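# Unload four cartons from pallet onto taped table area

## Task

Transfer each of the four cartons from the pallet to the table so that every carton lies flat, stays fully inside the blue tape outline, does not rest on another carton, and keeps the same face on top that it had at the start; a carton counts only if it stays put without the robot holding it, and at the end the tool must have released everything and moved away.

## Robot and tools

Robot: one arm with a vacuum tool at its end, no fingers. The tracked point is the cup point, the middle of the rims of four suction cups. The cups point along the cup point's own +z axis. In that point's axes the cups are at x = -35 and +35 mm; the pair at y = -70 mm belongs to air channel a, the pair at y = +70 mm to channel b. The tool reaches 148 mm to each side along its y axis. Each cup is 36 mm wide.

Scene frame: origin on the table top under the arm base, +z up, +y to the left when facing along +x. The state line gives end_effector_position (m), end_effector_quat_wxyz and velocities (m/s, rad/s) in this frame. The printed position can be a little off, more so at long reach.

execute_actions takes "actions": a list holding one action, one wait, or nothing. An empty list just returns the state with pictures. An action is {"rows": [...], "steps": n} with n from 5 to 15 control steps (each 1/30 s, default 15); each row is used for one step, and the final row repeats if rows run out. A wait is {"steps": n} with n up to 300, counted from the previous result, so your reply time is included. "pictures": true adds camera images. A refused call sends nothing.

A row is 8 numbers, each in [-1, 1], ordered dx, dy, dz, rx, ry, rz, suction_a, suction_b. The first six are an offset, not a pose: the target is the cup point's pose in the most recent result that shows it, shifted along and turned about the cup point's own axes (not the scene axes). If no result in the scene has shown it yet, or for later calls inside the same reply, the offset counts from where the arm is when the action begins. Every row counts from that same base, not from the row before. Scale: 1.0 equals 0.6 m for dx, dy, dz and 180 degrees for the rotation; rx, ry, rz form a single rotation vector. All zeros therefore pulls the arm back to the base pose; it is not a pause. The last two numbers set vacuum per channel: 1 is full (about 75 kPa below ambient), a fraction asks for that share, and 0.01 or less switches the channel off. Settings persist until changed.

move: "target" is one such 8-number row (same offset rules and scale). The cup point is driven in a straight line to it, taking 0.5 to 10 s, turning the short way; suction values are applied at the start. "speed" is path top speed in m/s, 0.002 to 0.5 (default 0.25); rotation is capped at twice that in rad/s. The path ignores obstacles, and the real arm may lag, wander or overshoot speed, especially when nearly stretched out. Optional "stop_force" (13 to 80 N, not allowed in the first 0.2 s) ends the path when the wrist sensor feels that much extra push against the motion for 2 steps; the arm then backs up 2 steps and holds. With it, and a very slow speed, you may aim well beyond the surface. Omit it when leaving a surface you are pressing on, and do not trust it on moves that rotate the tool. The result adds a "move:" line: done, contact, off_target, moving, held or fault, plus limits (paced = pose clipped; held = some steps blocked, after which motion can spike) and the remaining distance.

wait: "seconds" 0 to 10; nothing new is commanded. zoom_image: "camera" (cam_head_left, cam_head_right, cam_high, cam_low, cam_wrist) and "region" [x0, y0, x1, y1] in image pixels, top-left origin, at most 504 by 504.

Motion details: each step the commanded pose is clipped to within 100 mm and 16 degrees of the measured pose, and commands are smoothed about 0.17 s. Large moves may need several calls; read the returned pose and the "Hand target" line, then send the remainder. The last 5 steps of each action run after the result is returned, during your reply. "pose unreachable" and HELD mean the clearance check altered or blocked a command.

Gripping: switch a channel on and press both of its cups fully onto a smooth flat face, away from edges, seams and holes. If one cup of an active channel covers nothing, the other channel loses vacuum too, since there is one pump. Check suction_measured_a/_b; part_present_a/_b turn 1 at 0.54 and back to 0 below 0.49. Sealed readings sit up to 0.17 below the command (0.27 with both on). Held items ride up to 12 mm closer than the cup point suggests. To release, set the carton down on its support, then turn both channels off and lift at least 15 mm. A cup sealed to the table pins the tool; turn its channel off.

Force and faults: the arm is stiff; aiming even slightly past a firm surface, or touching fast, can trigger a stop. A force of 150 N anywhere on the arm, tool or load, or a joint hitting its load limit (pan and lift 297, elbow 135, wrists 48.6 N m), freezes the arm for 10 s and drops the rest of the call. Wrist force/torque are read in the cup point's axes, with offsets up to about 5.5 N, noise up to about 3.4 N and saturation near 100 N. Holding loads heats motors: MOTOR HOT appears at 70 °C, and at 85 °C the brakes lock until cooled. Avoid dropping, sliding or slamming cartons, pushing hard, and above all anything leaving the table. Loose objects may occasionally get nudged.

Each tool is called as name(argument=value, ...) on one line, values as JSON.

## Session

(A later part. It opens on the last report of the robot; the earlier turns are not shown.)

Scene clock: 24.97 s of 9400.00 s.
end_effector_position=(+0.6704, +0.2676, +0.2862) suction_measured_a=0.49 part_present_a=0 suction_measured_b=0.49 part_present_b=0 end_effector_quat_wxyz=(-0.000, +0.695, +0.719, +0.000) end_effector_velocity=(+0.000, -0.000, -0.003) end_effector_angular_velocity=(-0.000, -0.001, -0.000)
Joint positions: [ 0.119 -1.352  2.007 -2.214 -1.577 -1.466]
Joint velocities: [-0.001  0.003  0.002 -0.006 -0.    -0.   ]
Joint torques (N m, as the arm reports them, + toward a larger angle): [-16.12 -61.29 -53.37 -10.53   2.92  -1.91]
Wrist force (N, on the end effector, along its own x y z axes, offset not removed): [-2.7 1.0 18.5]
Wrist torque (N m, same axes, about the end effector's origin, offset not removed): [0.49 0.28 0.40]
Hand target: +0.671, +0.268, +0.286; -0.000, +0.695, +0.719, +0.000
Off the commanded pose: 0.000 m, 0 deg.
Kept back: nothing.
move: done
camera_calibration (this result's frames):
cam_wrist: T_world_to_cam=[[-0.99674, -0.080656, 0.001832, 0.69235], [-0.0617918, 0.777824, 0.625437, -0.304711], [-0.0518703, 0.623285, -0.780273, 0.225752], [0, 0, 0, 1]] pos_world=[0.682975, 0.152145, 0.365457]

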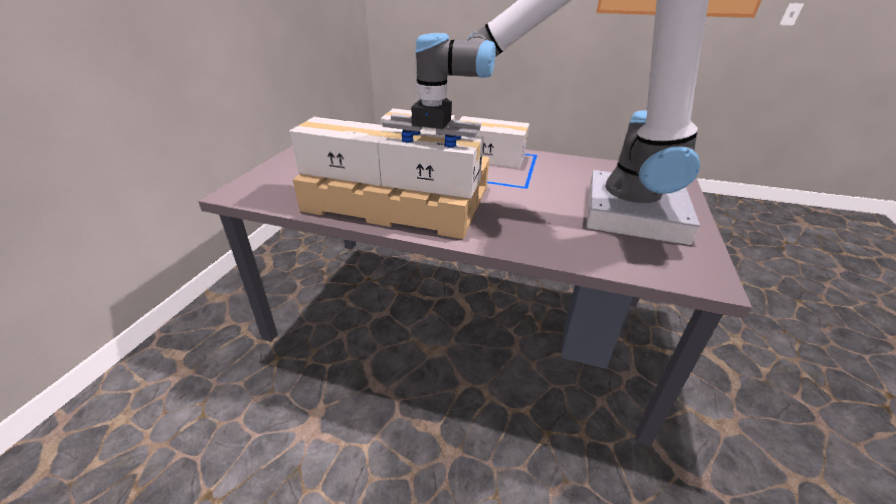

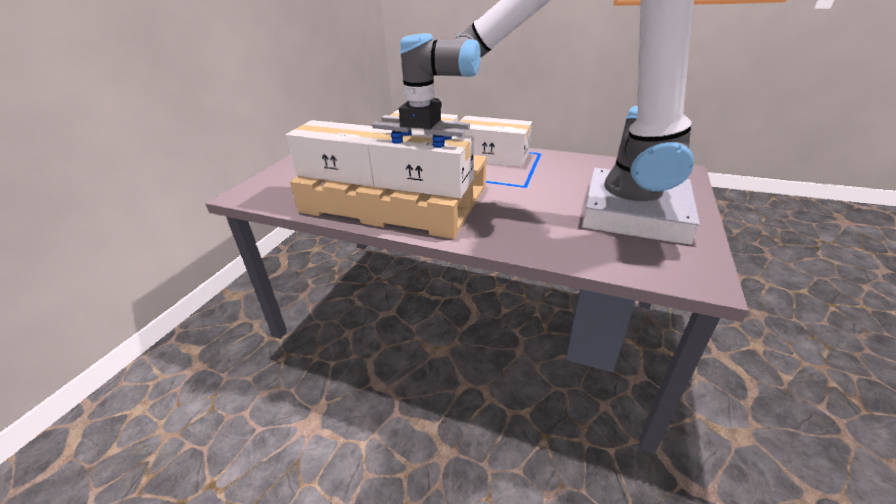

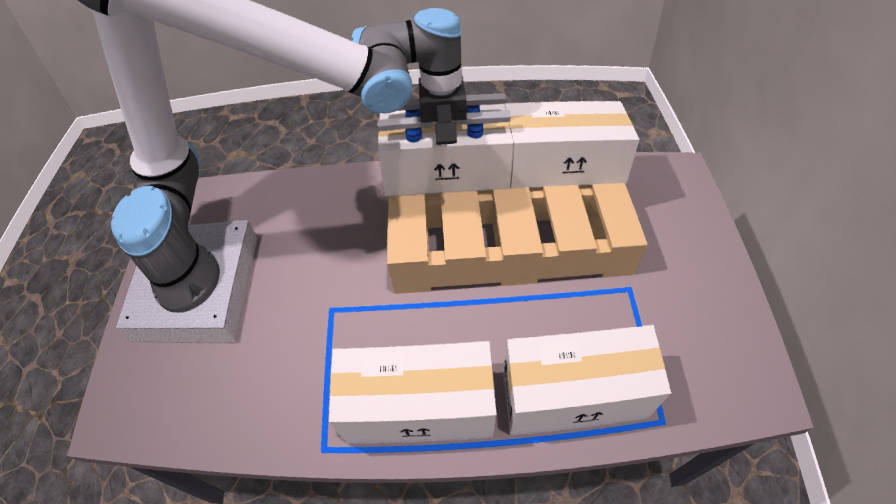

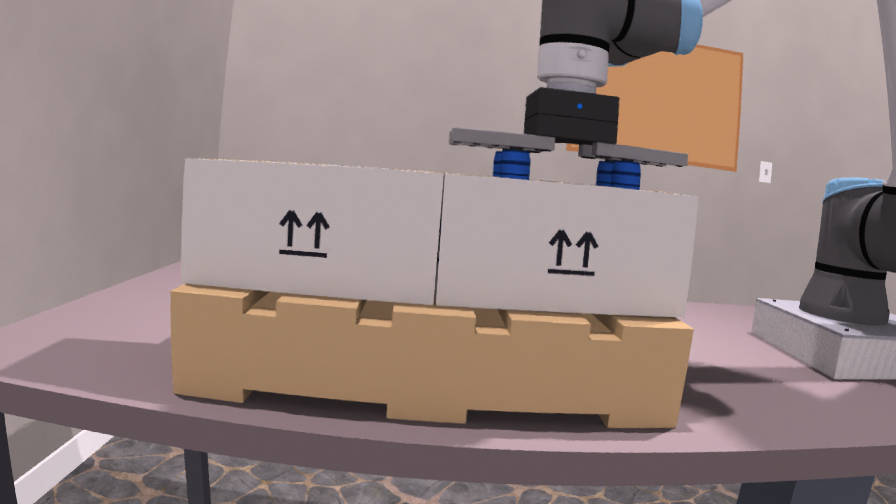

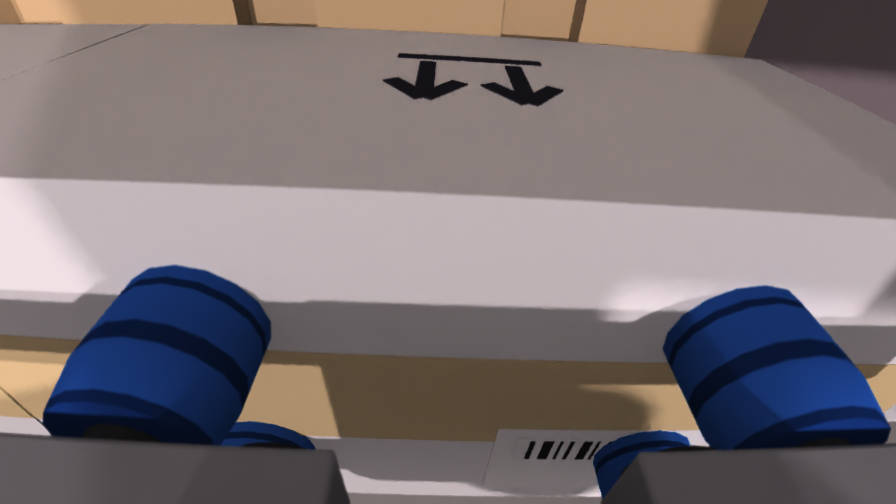

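move(target=[-0.655,-0.17,-0.03,0,0,0.003,1,1], speed=0.4)

move(target=[-0.029,0,0.235,0,0,0,1,1], speed=0.3)

move(target=[0,0,0.02,0,0,0,1,1], speed=0.008, stop_force=14)

zoom_image(camera="cam_head_right", region=[400,110,560,200])

Scene clock: 27.10 s of 9400.00 s.
end_effector_position=(+0.5818, -0.1277, +0.3037) suction_measured_a=0.74 part_present_a=1 suction_measured_b=0.74 part_present_b=1 end_effector_quat_wxyz=(-0.001, +0.698, +0.716, +0.001) end_effector_velocity=(-0.001, -0.002, +0.000) end_effector_angular_velocity=(+0.000, +0.000, +0.000)
Joint positions: [-0.525 -1.578  2.219 -2.206 -1.581 -2.1  ]
Joint velocities: [-0.004 -0.     0.     0.     0.    -0.004]
Joint torques (N m, as the arm reports them, + toward a larger angle): [-12.97 -71.16 -70.71  -4.84   3.31  -2.13]
Wrist force (N, on the end effector, along its own x y z axes, offset not removed): [-1.4 1.8 17.2]
Wrist torque (N m, same axes, about the end effector's origin, offset not removed): [0.81 0.09 0.28]
Hand target: +0.582, -0.128, +0.304; -0.001, +0.698, +0.716, +0.001
Off the commanded pose: 0.001 m, 0 deg.
Kept back: nothing.
move: done
camera_calibration (this result's frames):
cam_wrist: T_world_to_cam=[[-0.997461, -0.0712071, 0.00132439, 0.573877], [-0.0546852, 0.777672, 0.626288, -0.0180633], [-0.0456261, 0.624625, -0.779591, 0.477543], [0, 0, 0, 1]] pos_world=[0.59322, -0.243374, 0.382841]

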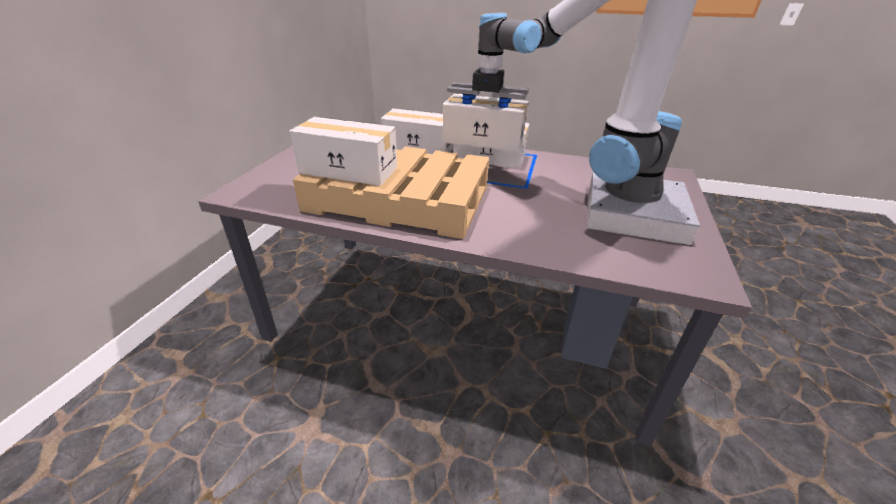

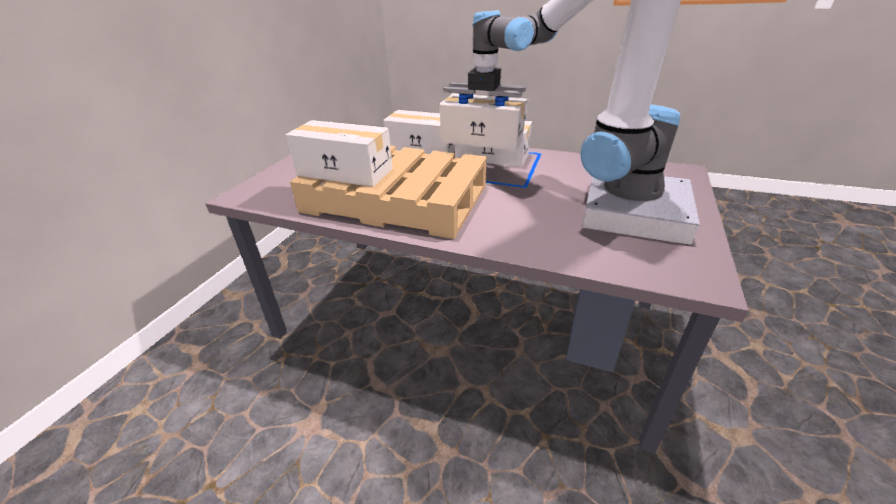

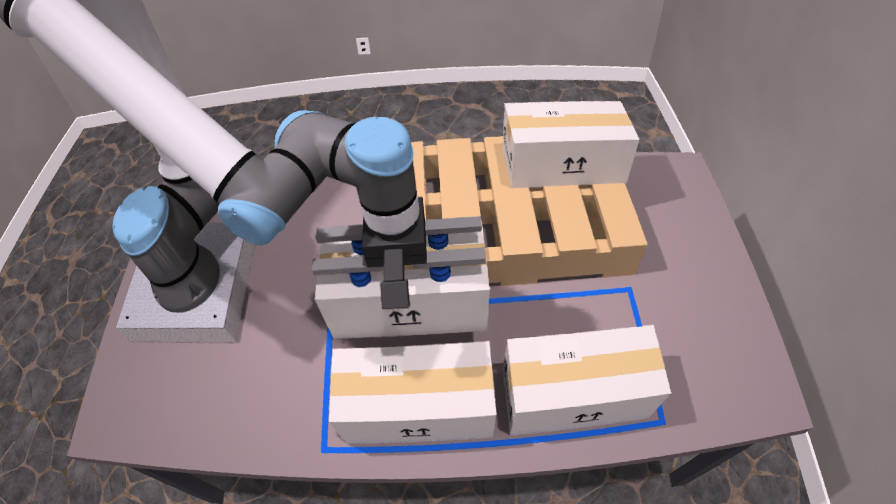

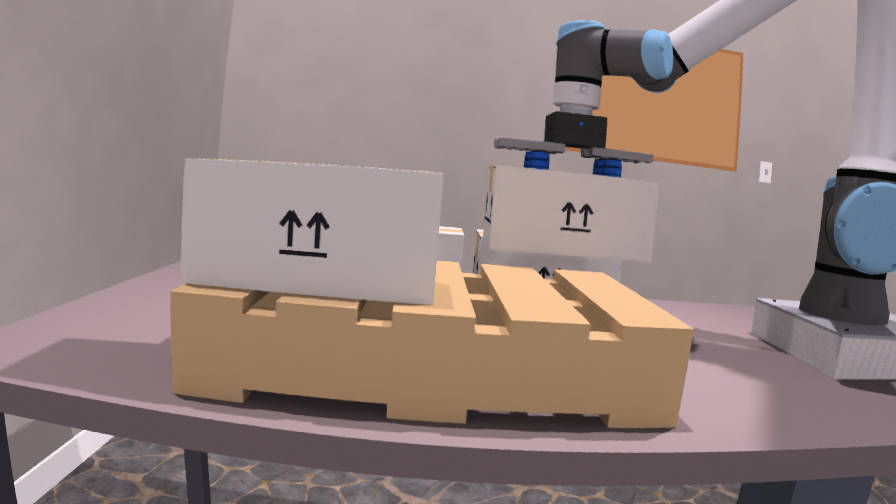

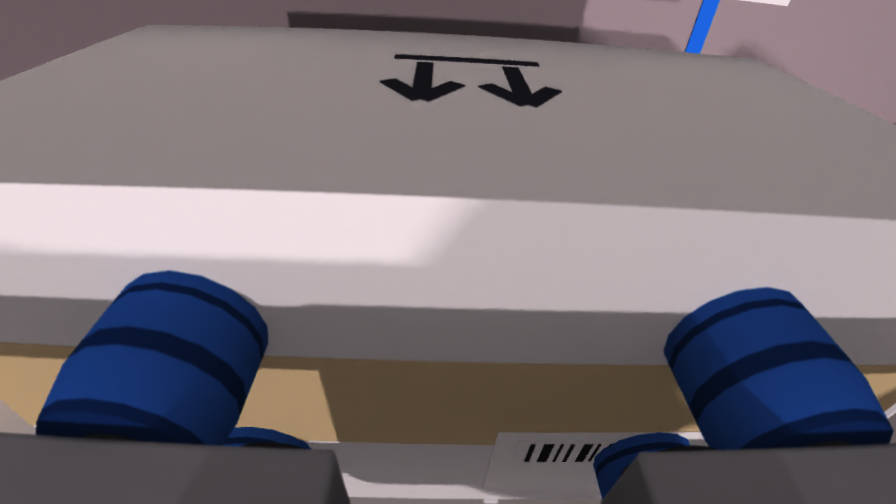

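Scene clock: 28.33 s of 9400.00 s.
end_effector_position=(+0.5823, -0.1449, +0.1631) suction_measured_a=0.74 part_present_a=1 suction_measured_b=0.74 part_present_b=1 end_effector_quat_wxyz=(-0.001, +0.698, +0.716, +0.001) end_effector_velocity=(+0.001, -0.001, -0.002) end_effector_angular_velocity=(-0.000, -0.001, +0.000)
Joint positions: [-0.553 -1.358  2.318 -2.525 -1.581 -2.129]
Joint velocities: [-0.001  0.006  0.    -0.007  0.001 -0.001]
Joint torques (N m, as the arm reports them, + toward a larger angle): [-15.24 -48.75 -39.66 -10.02   3.31  -1.98]
Wrist force (N, on the end effector, along its own x y z axes, offset not removed): [-2.6 1.5 20.9]
Wrist torque (N m, same axes, about the end effector's origin, offset not removed): [0.80 0.21 0.28]
Hand target: +0.582, -0.145, +0.163; -0.001, +0.698, +0.716, +0.001
Off the commanded pose: 0.001 m, 0 deg.
Kept back: nothing.
move: done
camera_calibration (this result's frames):
cam_wrist: T_world_to_cam=[[-0.997461, -0.0712047, 0.00137047, 0.57332], [-0.0546502, 0.777615, 0.626361, 0.0832899], [-0.0456655, 0.624696, -0.779532, 0.378766], [0, 0, 0, 1]] pos_world=[0.593712, -0.260558, 0.242305]

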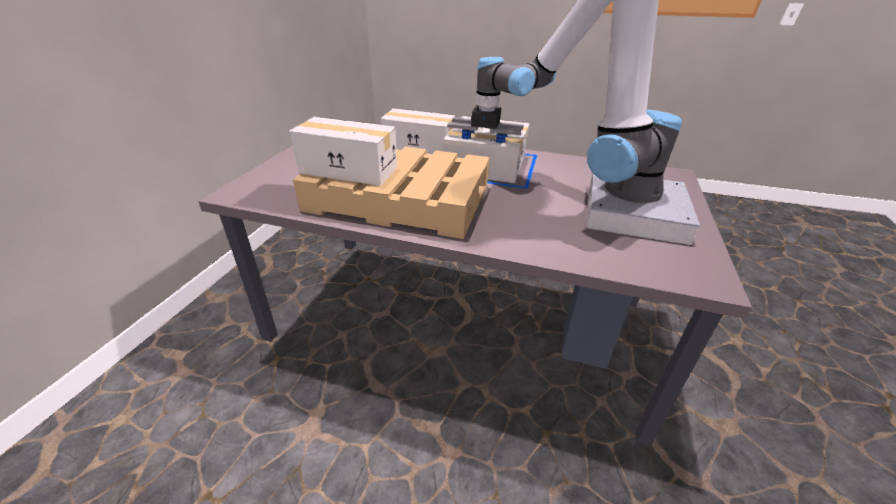

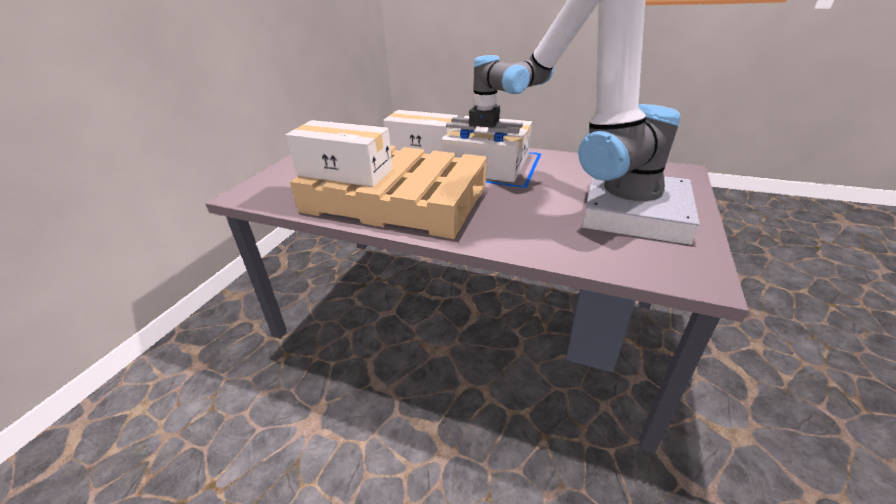

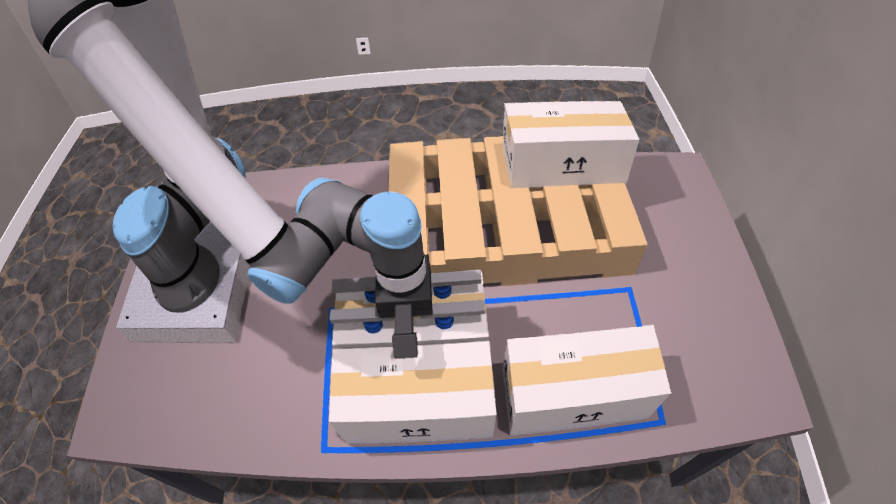

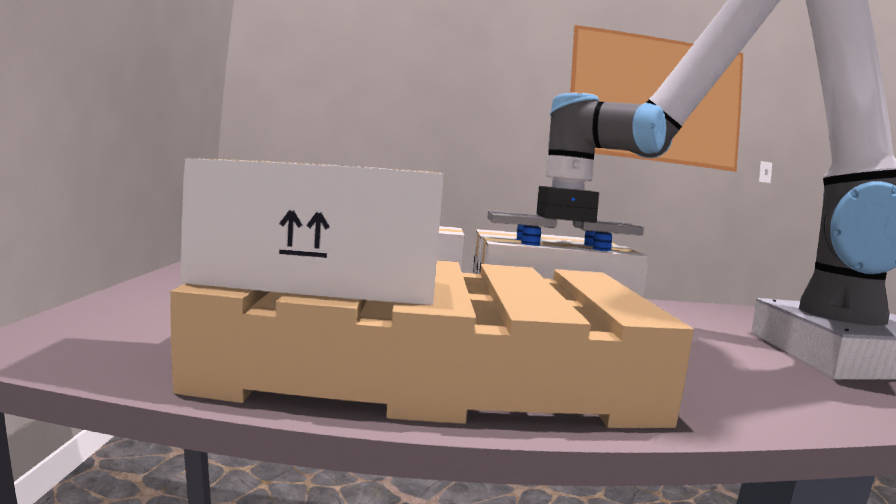

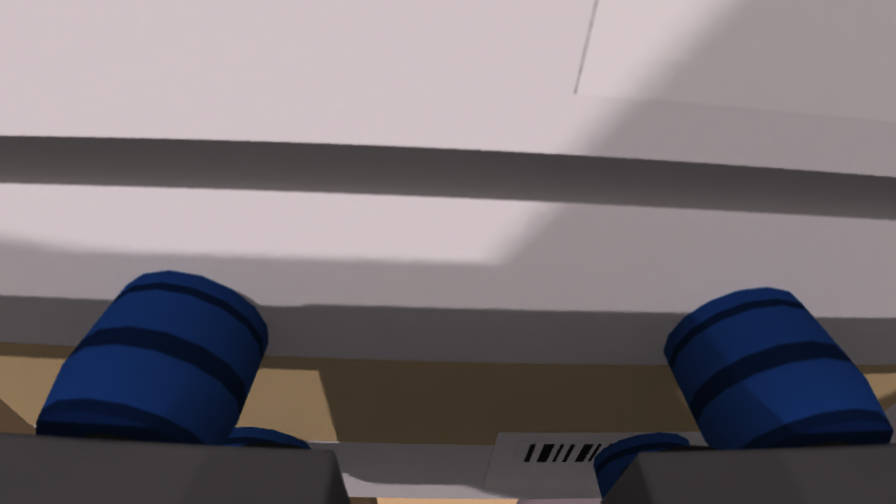

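Scene clock: 29.30 s of 9400.00 s.
end_effector_position=(+0.5824, -0.1449, +0.1586) suction_measured_a=0.74 part_present_a=1 suction_measured_b=0.74 part_present_b=1 end_effector_quat_wxyz=(-0.001, +0.698, +0.716, +0.001) end_effector_velocity=(-0.001, +0.001, +0.001) end_effector_angular_velocity=(+0.002, +0.004, +0.001)
Joint positions: [-0.553 -1.35   2.321 -2.536 -1.581 -2.129]
Joint velocities: [ 0.    -0.003 -0.     0.008  0.    -0.001]
Joint torques (N m, as the arm reports them, + toward a larger angle): [-15.02 -63.12 -29.94  -0.69   2.97  -1.7 ]
Wrist force (N, on the end effector, along its own x y z axes, offset not removed): [-4.8 6.3 -17.7]
Wrist torque (N m, same axes, about the end effector's origin, offset not removed): [2.10 -0.61 0.41]
Hand target: +0.582, -0.145, +0.159; -0.001, +0.698, +0.716, +0.001
Off the commanded pose: 0.007 m, 0 deg.
Kept back: nothing.
move: contact
camera_calibration (this result's frames):
cam_wrist: T_world_to_cam=[[-0.997461, -0.0712061, 0.00117448, 0.573444], [-0.0547797, 0.777689, 0.626258, 0.086255], [-0.0455068, 0.624604, -0.779615, 0.3752], [0, 0, 0, 1]] pos_world=[0.593787, -0.260598, 0.23782]

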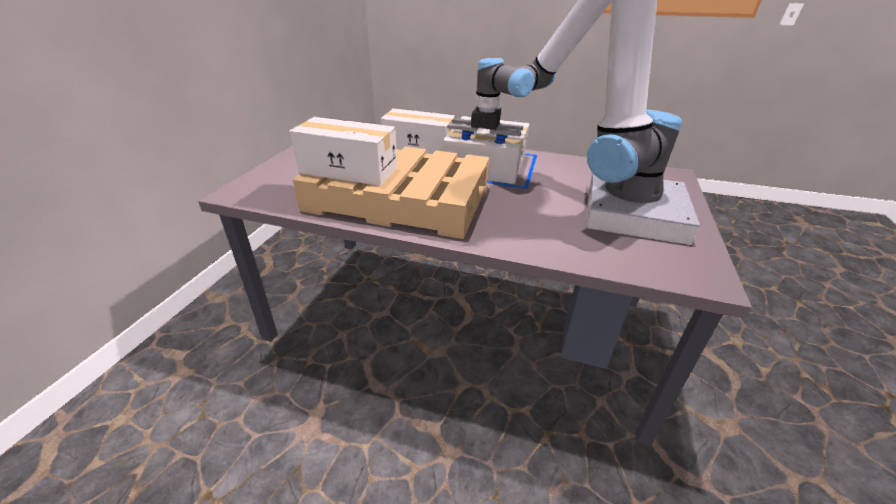

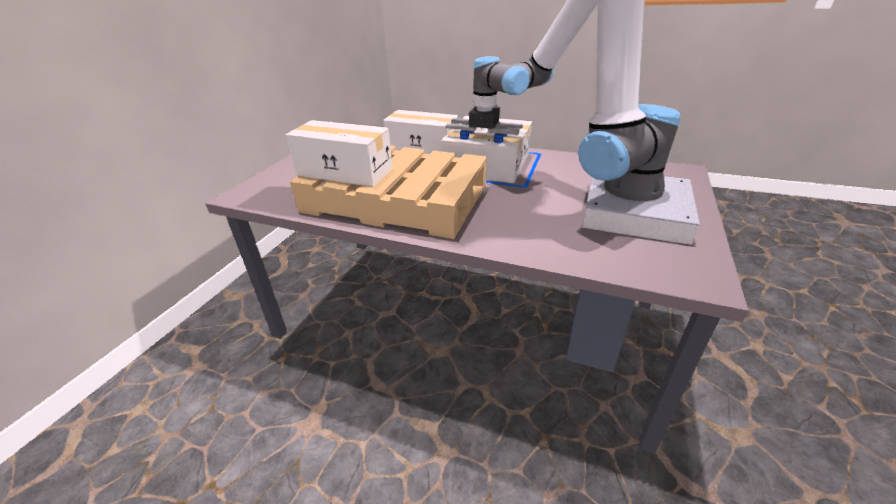

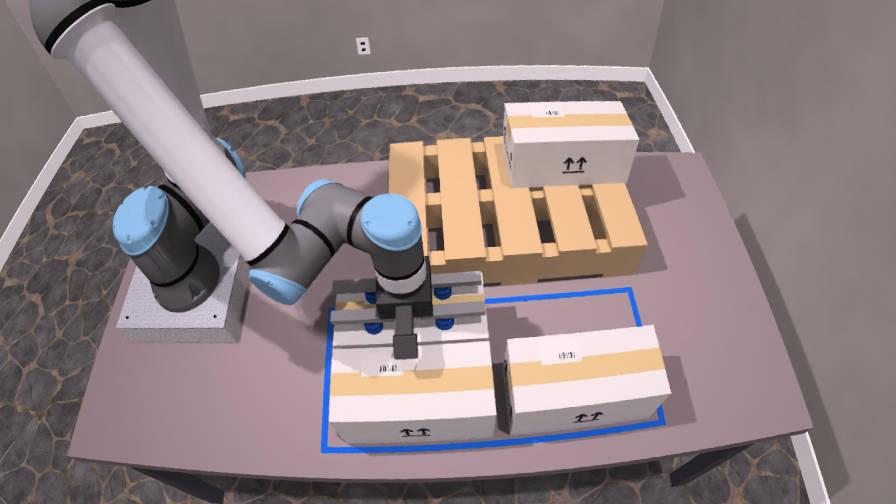

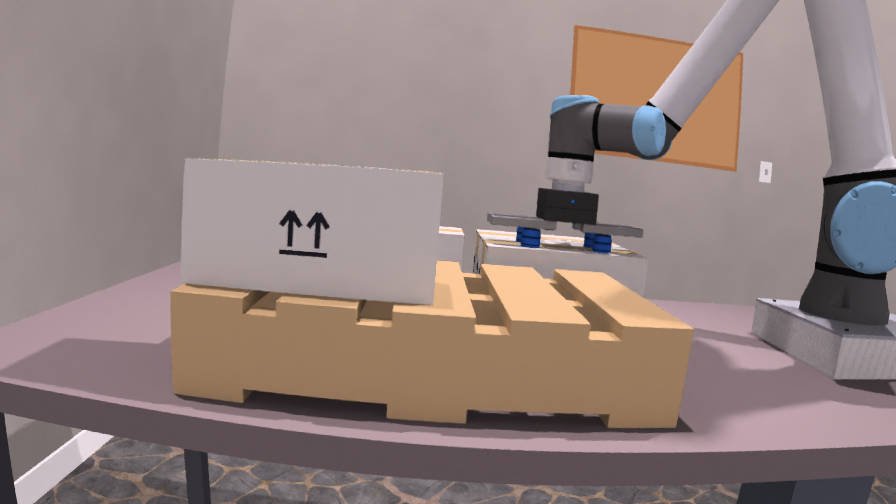

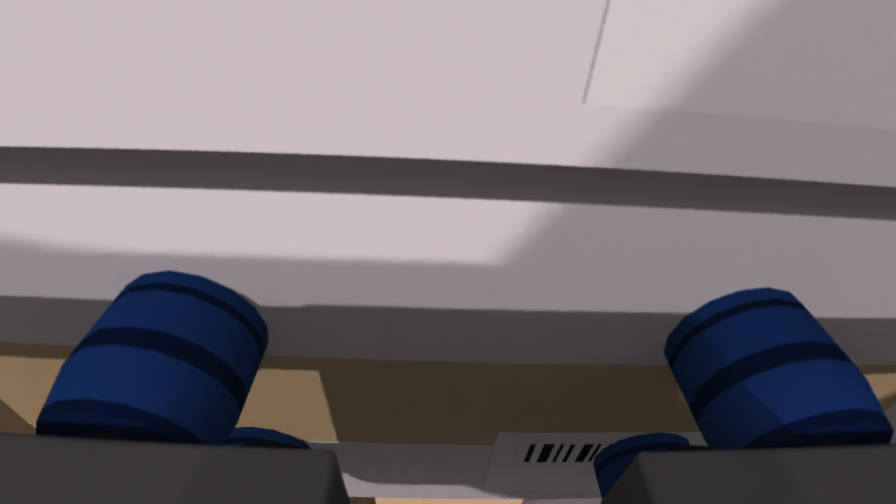

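Region (400, 110, 560, 200) of cam_head_right's 896x504 image, scaled by 3.150, with more detail than that image has; it fills the top 284 rows of this view, and the rest is white.

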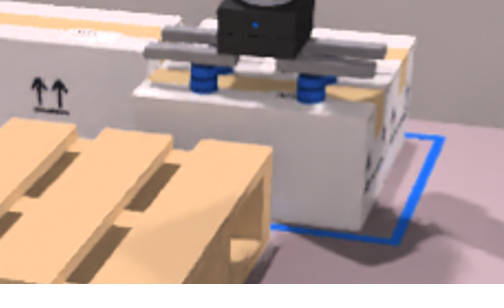

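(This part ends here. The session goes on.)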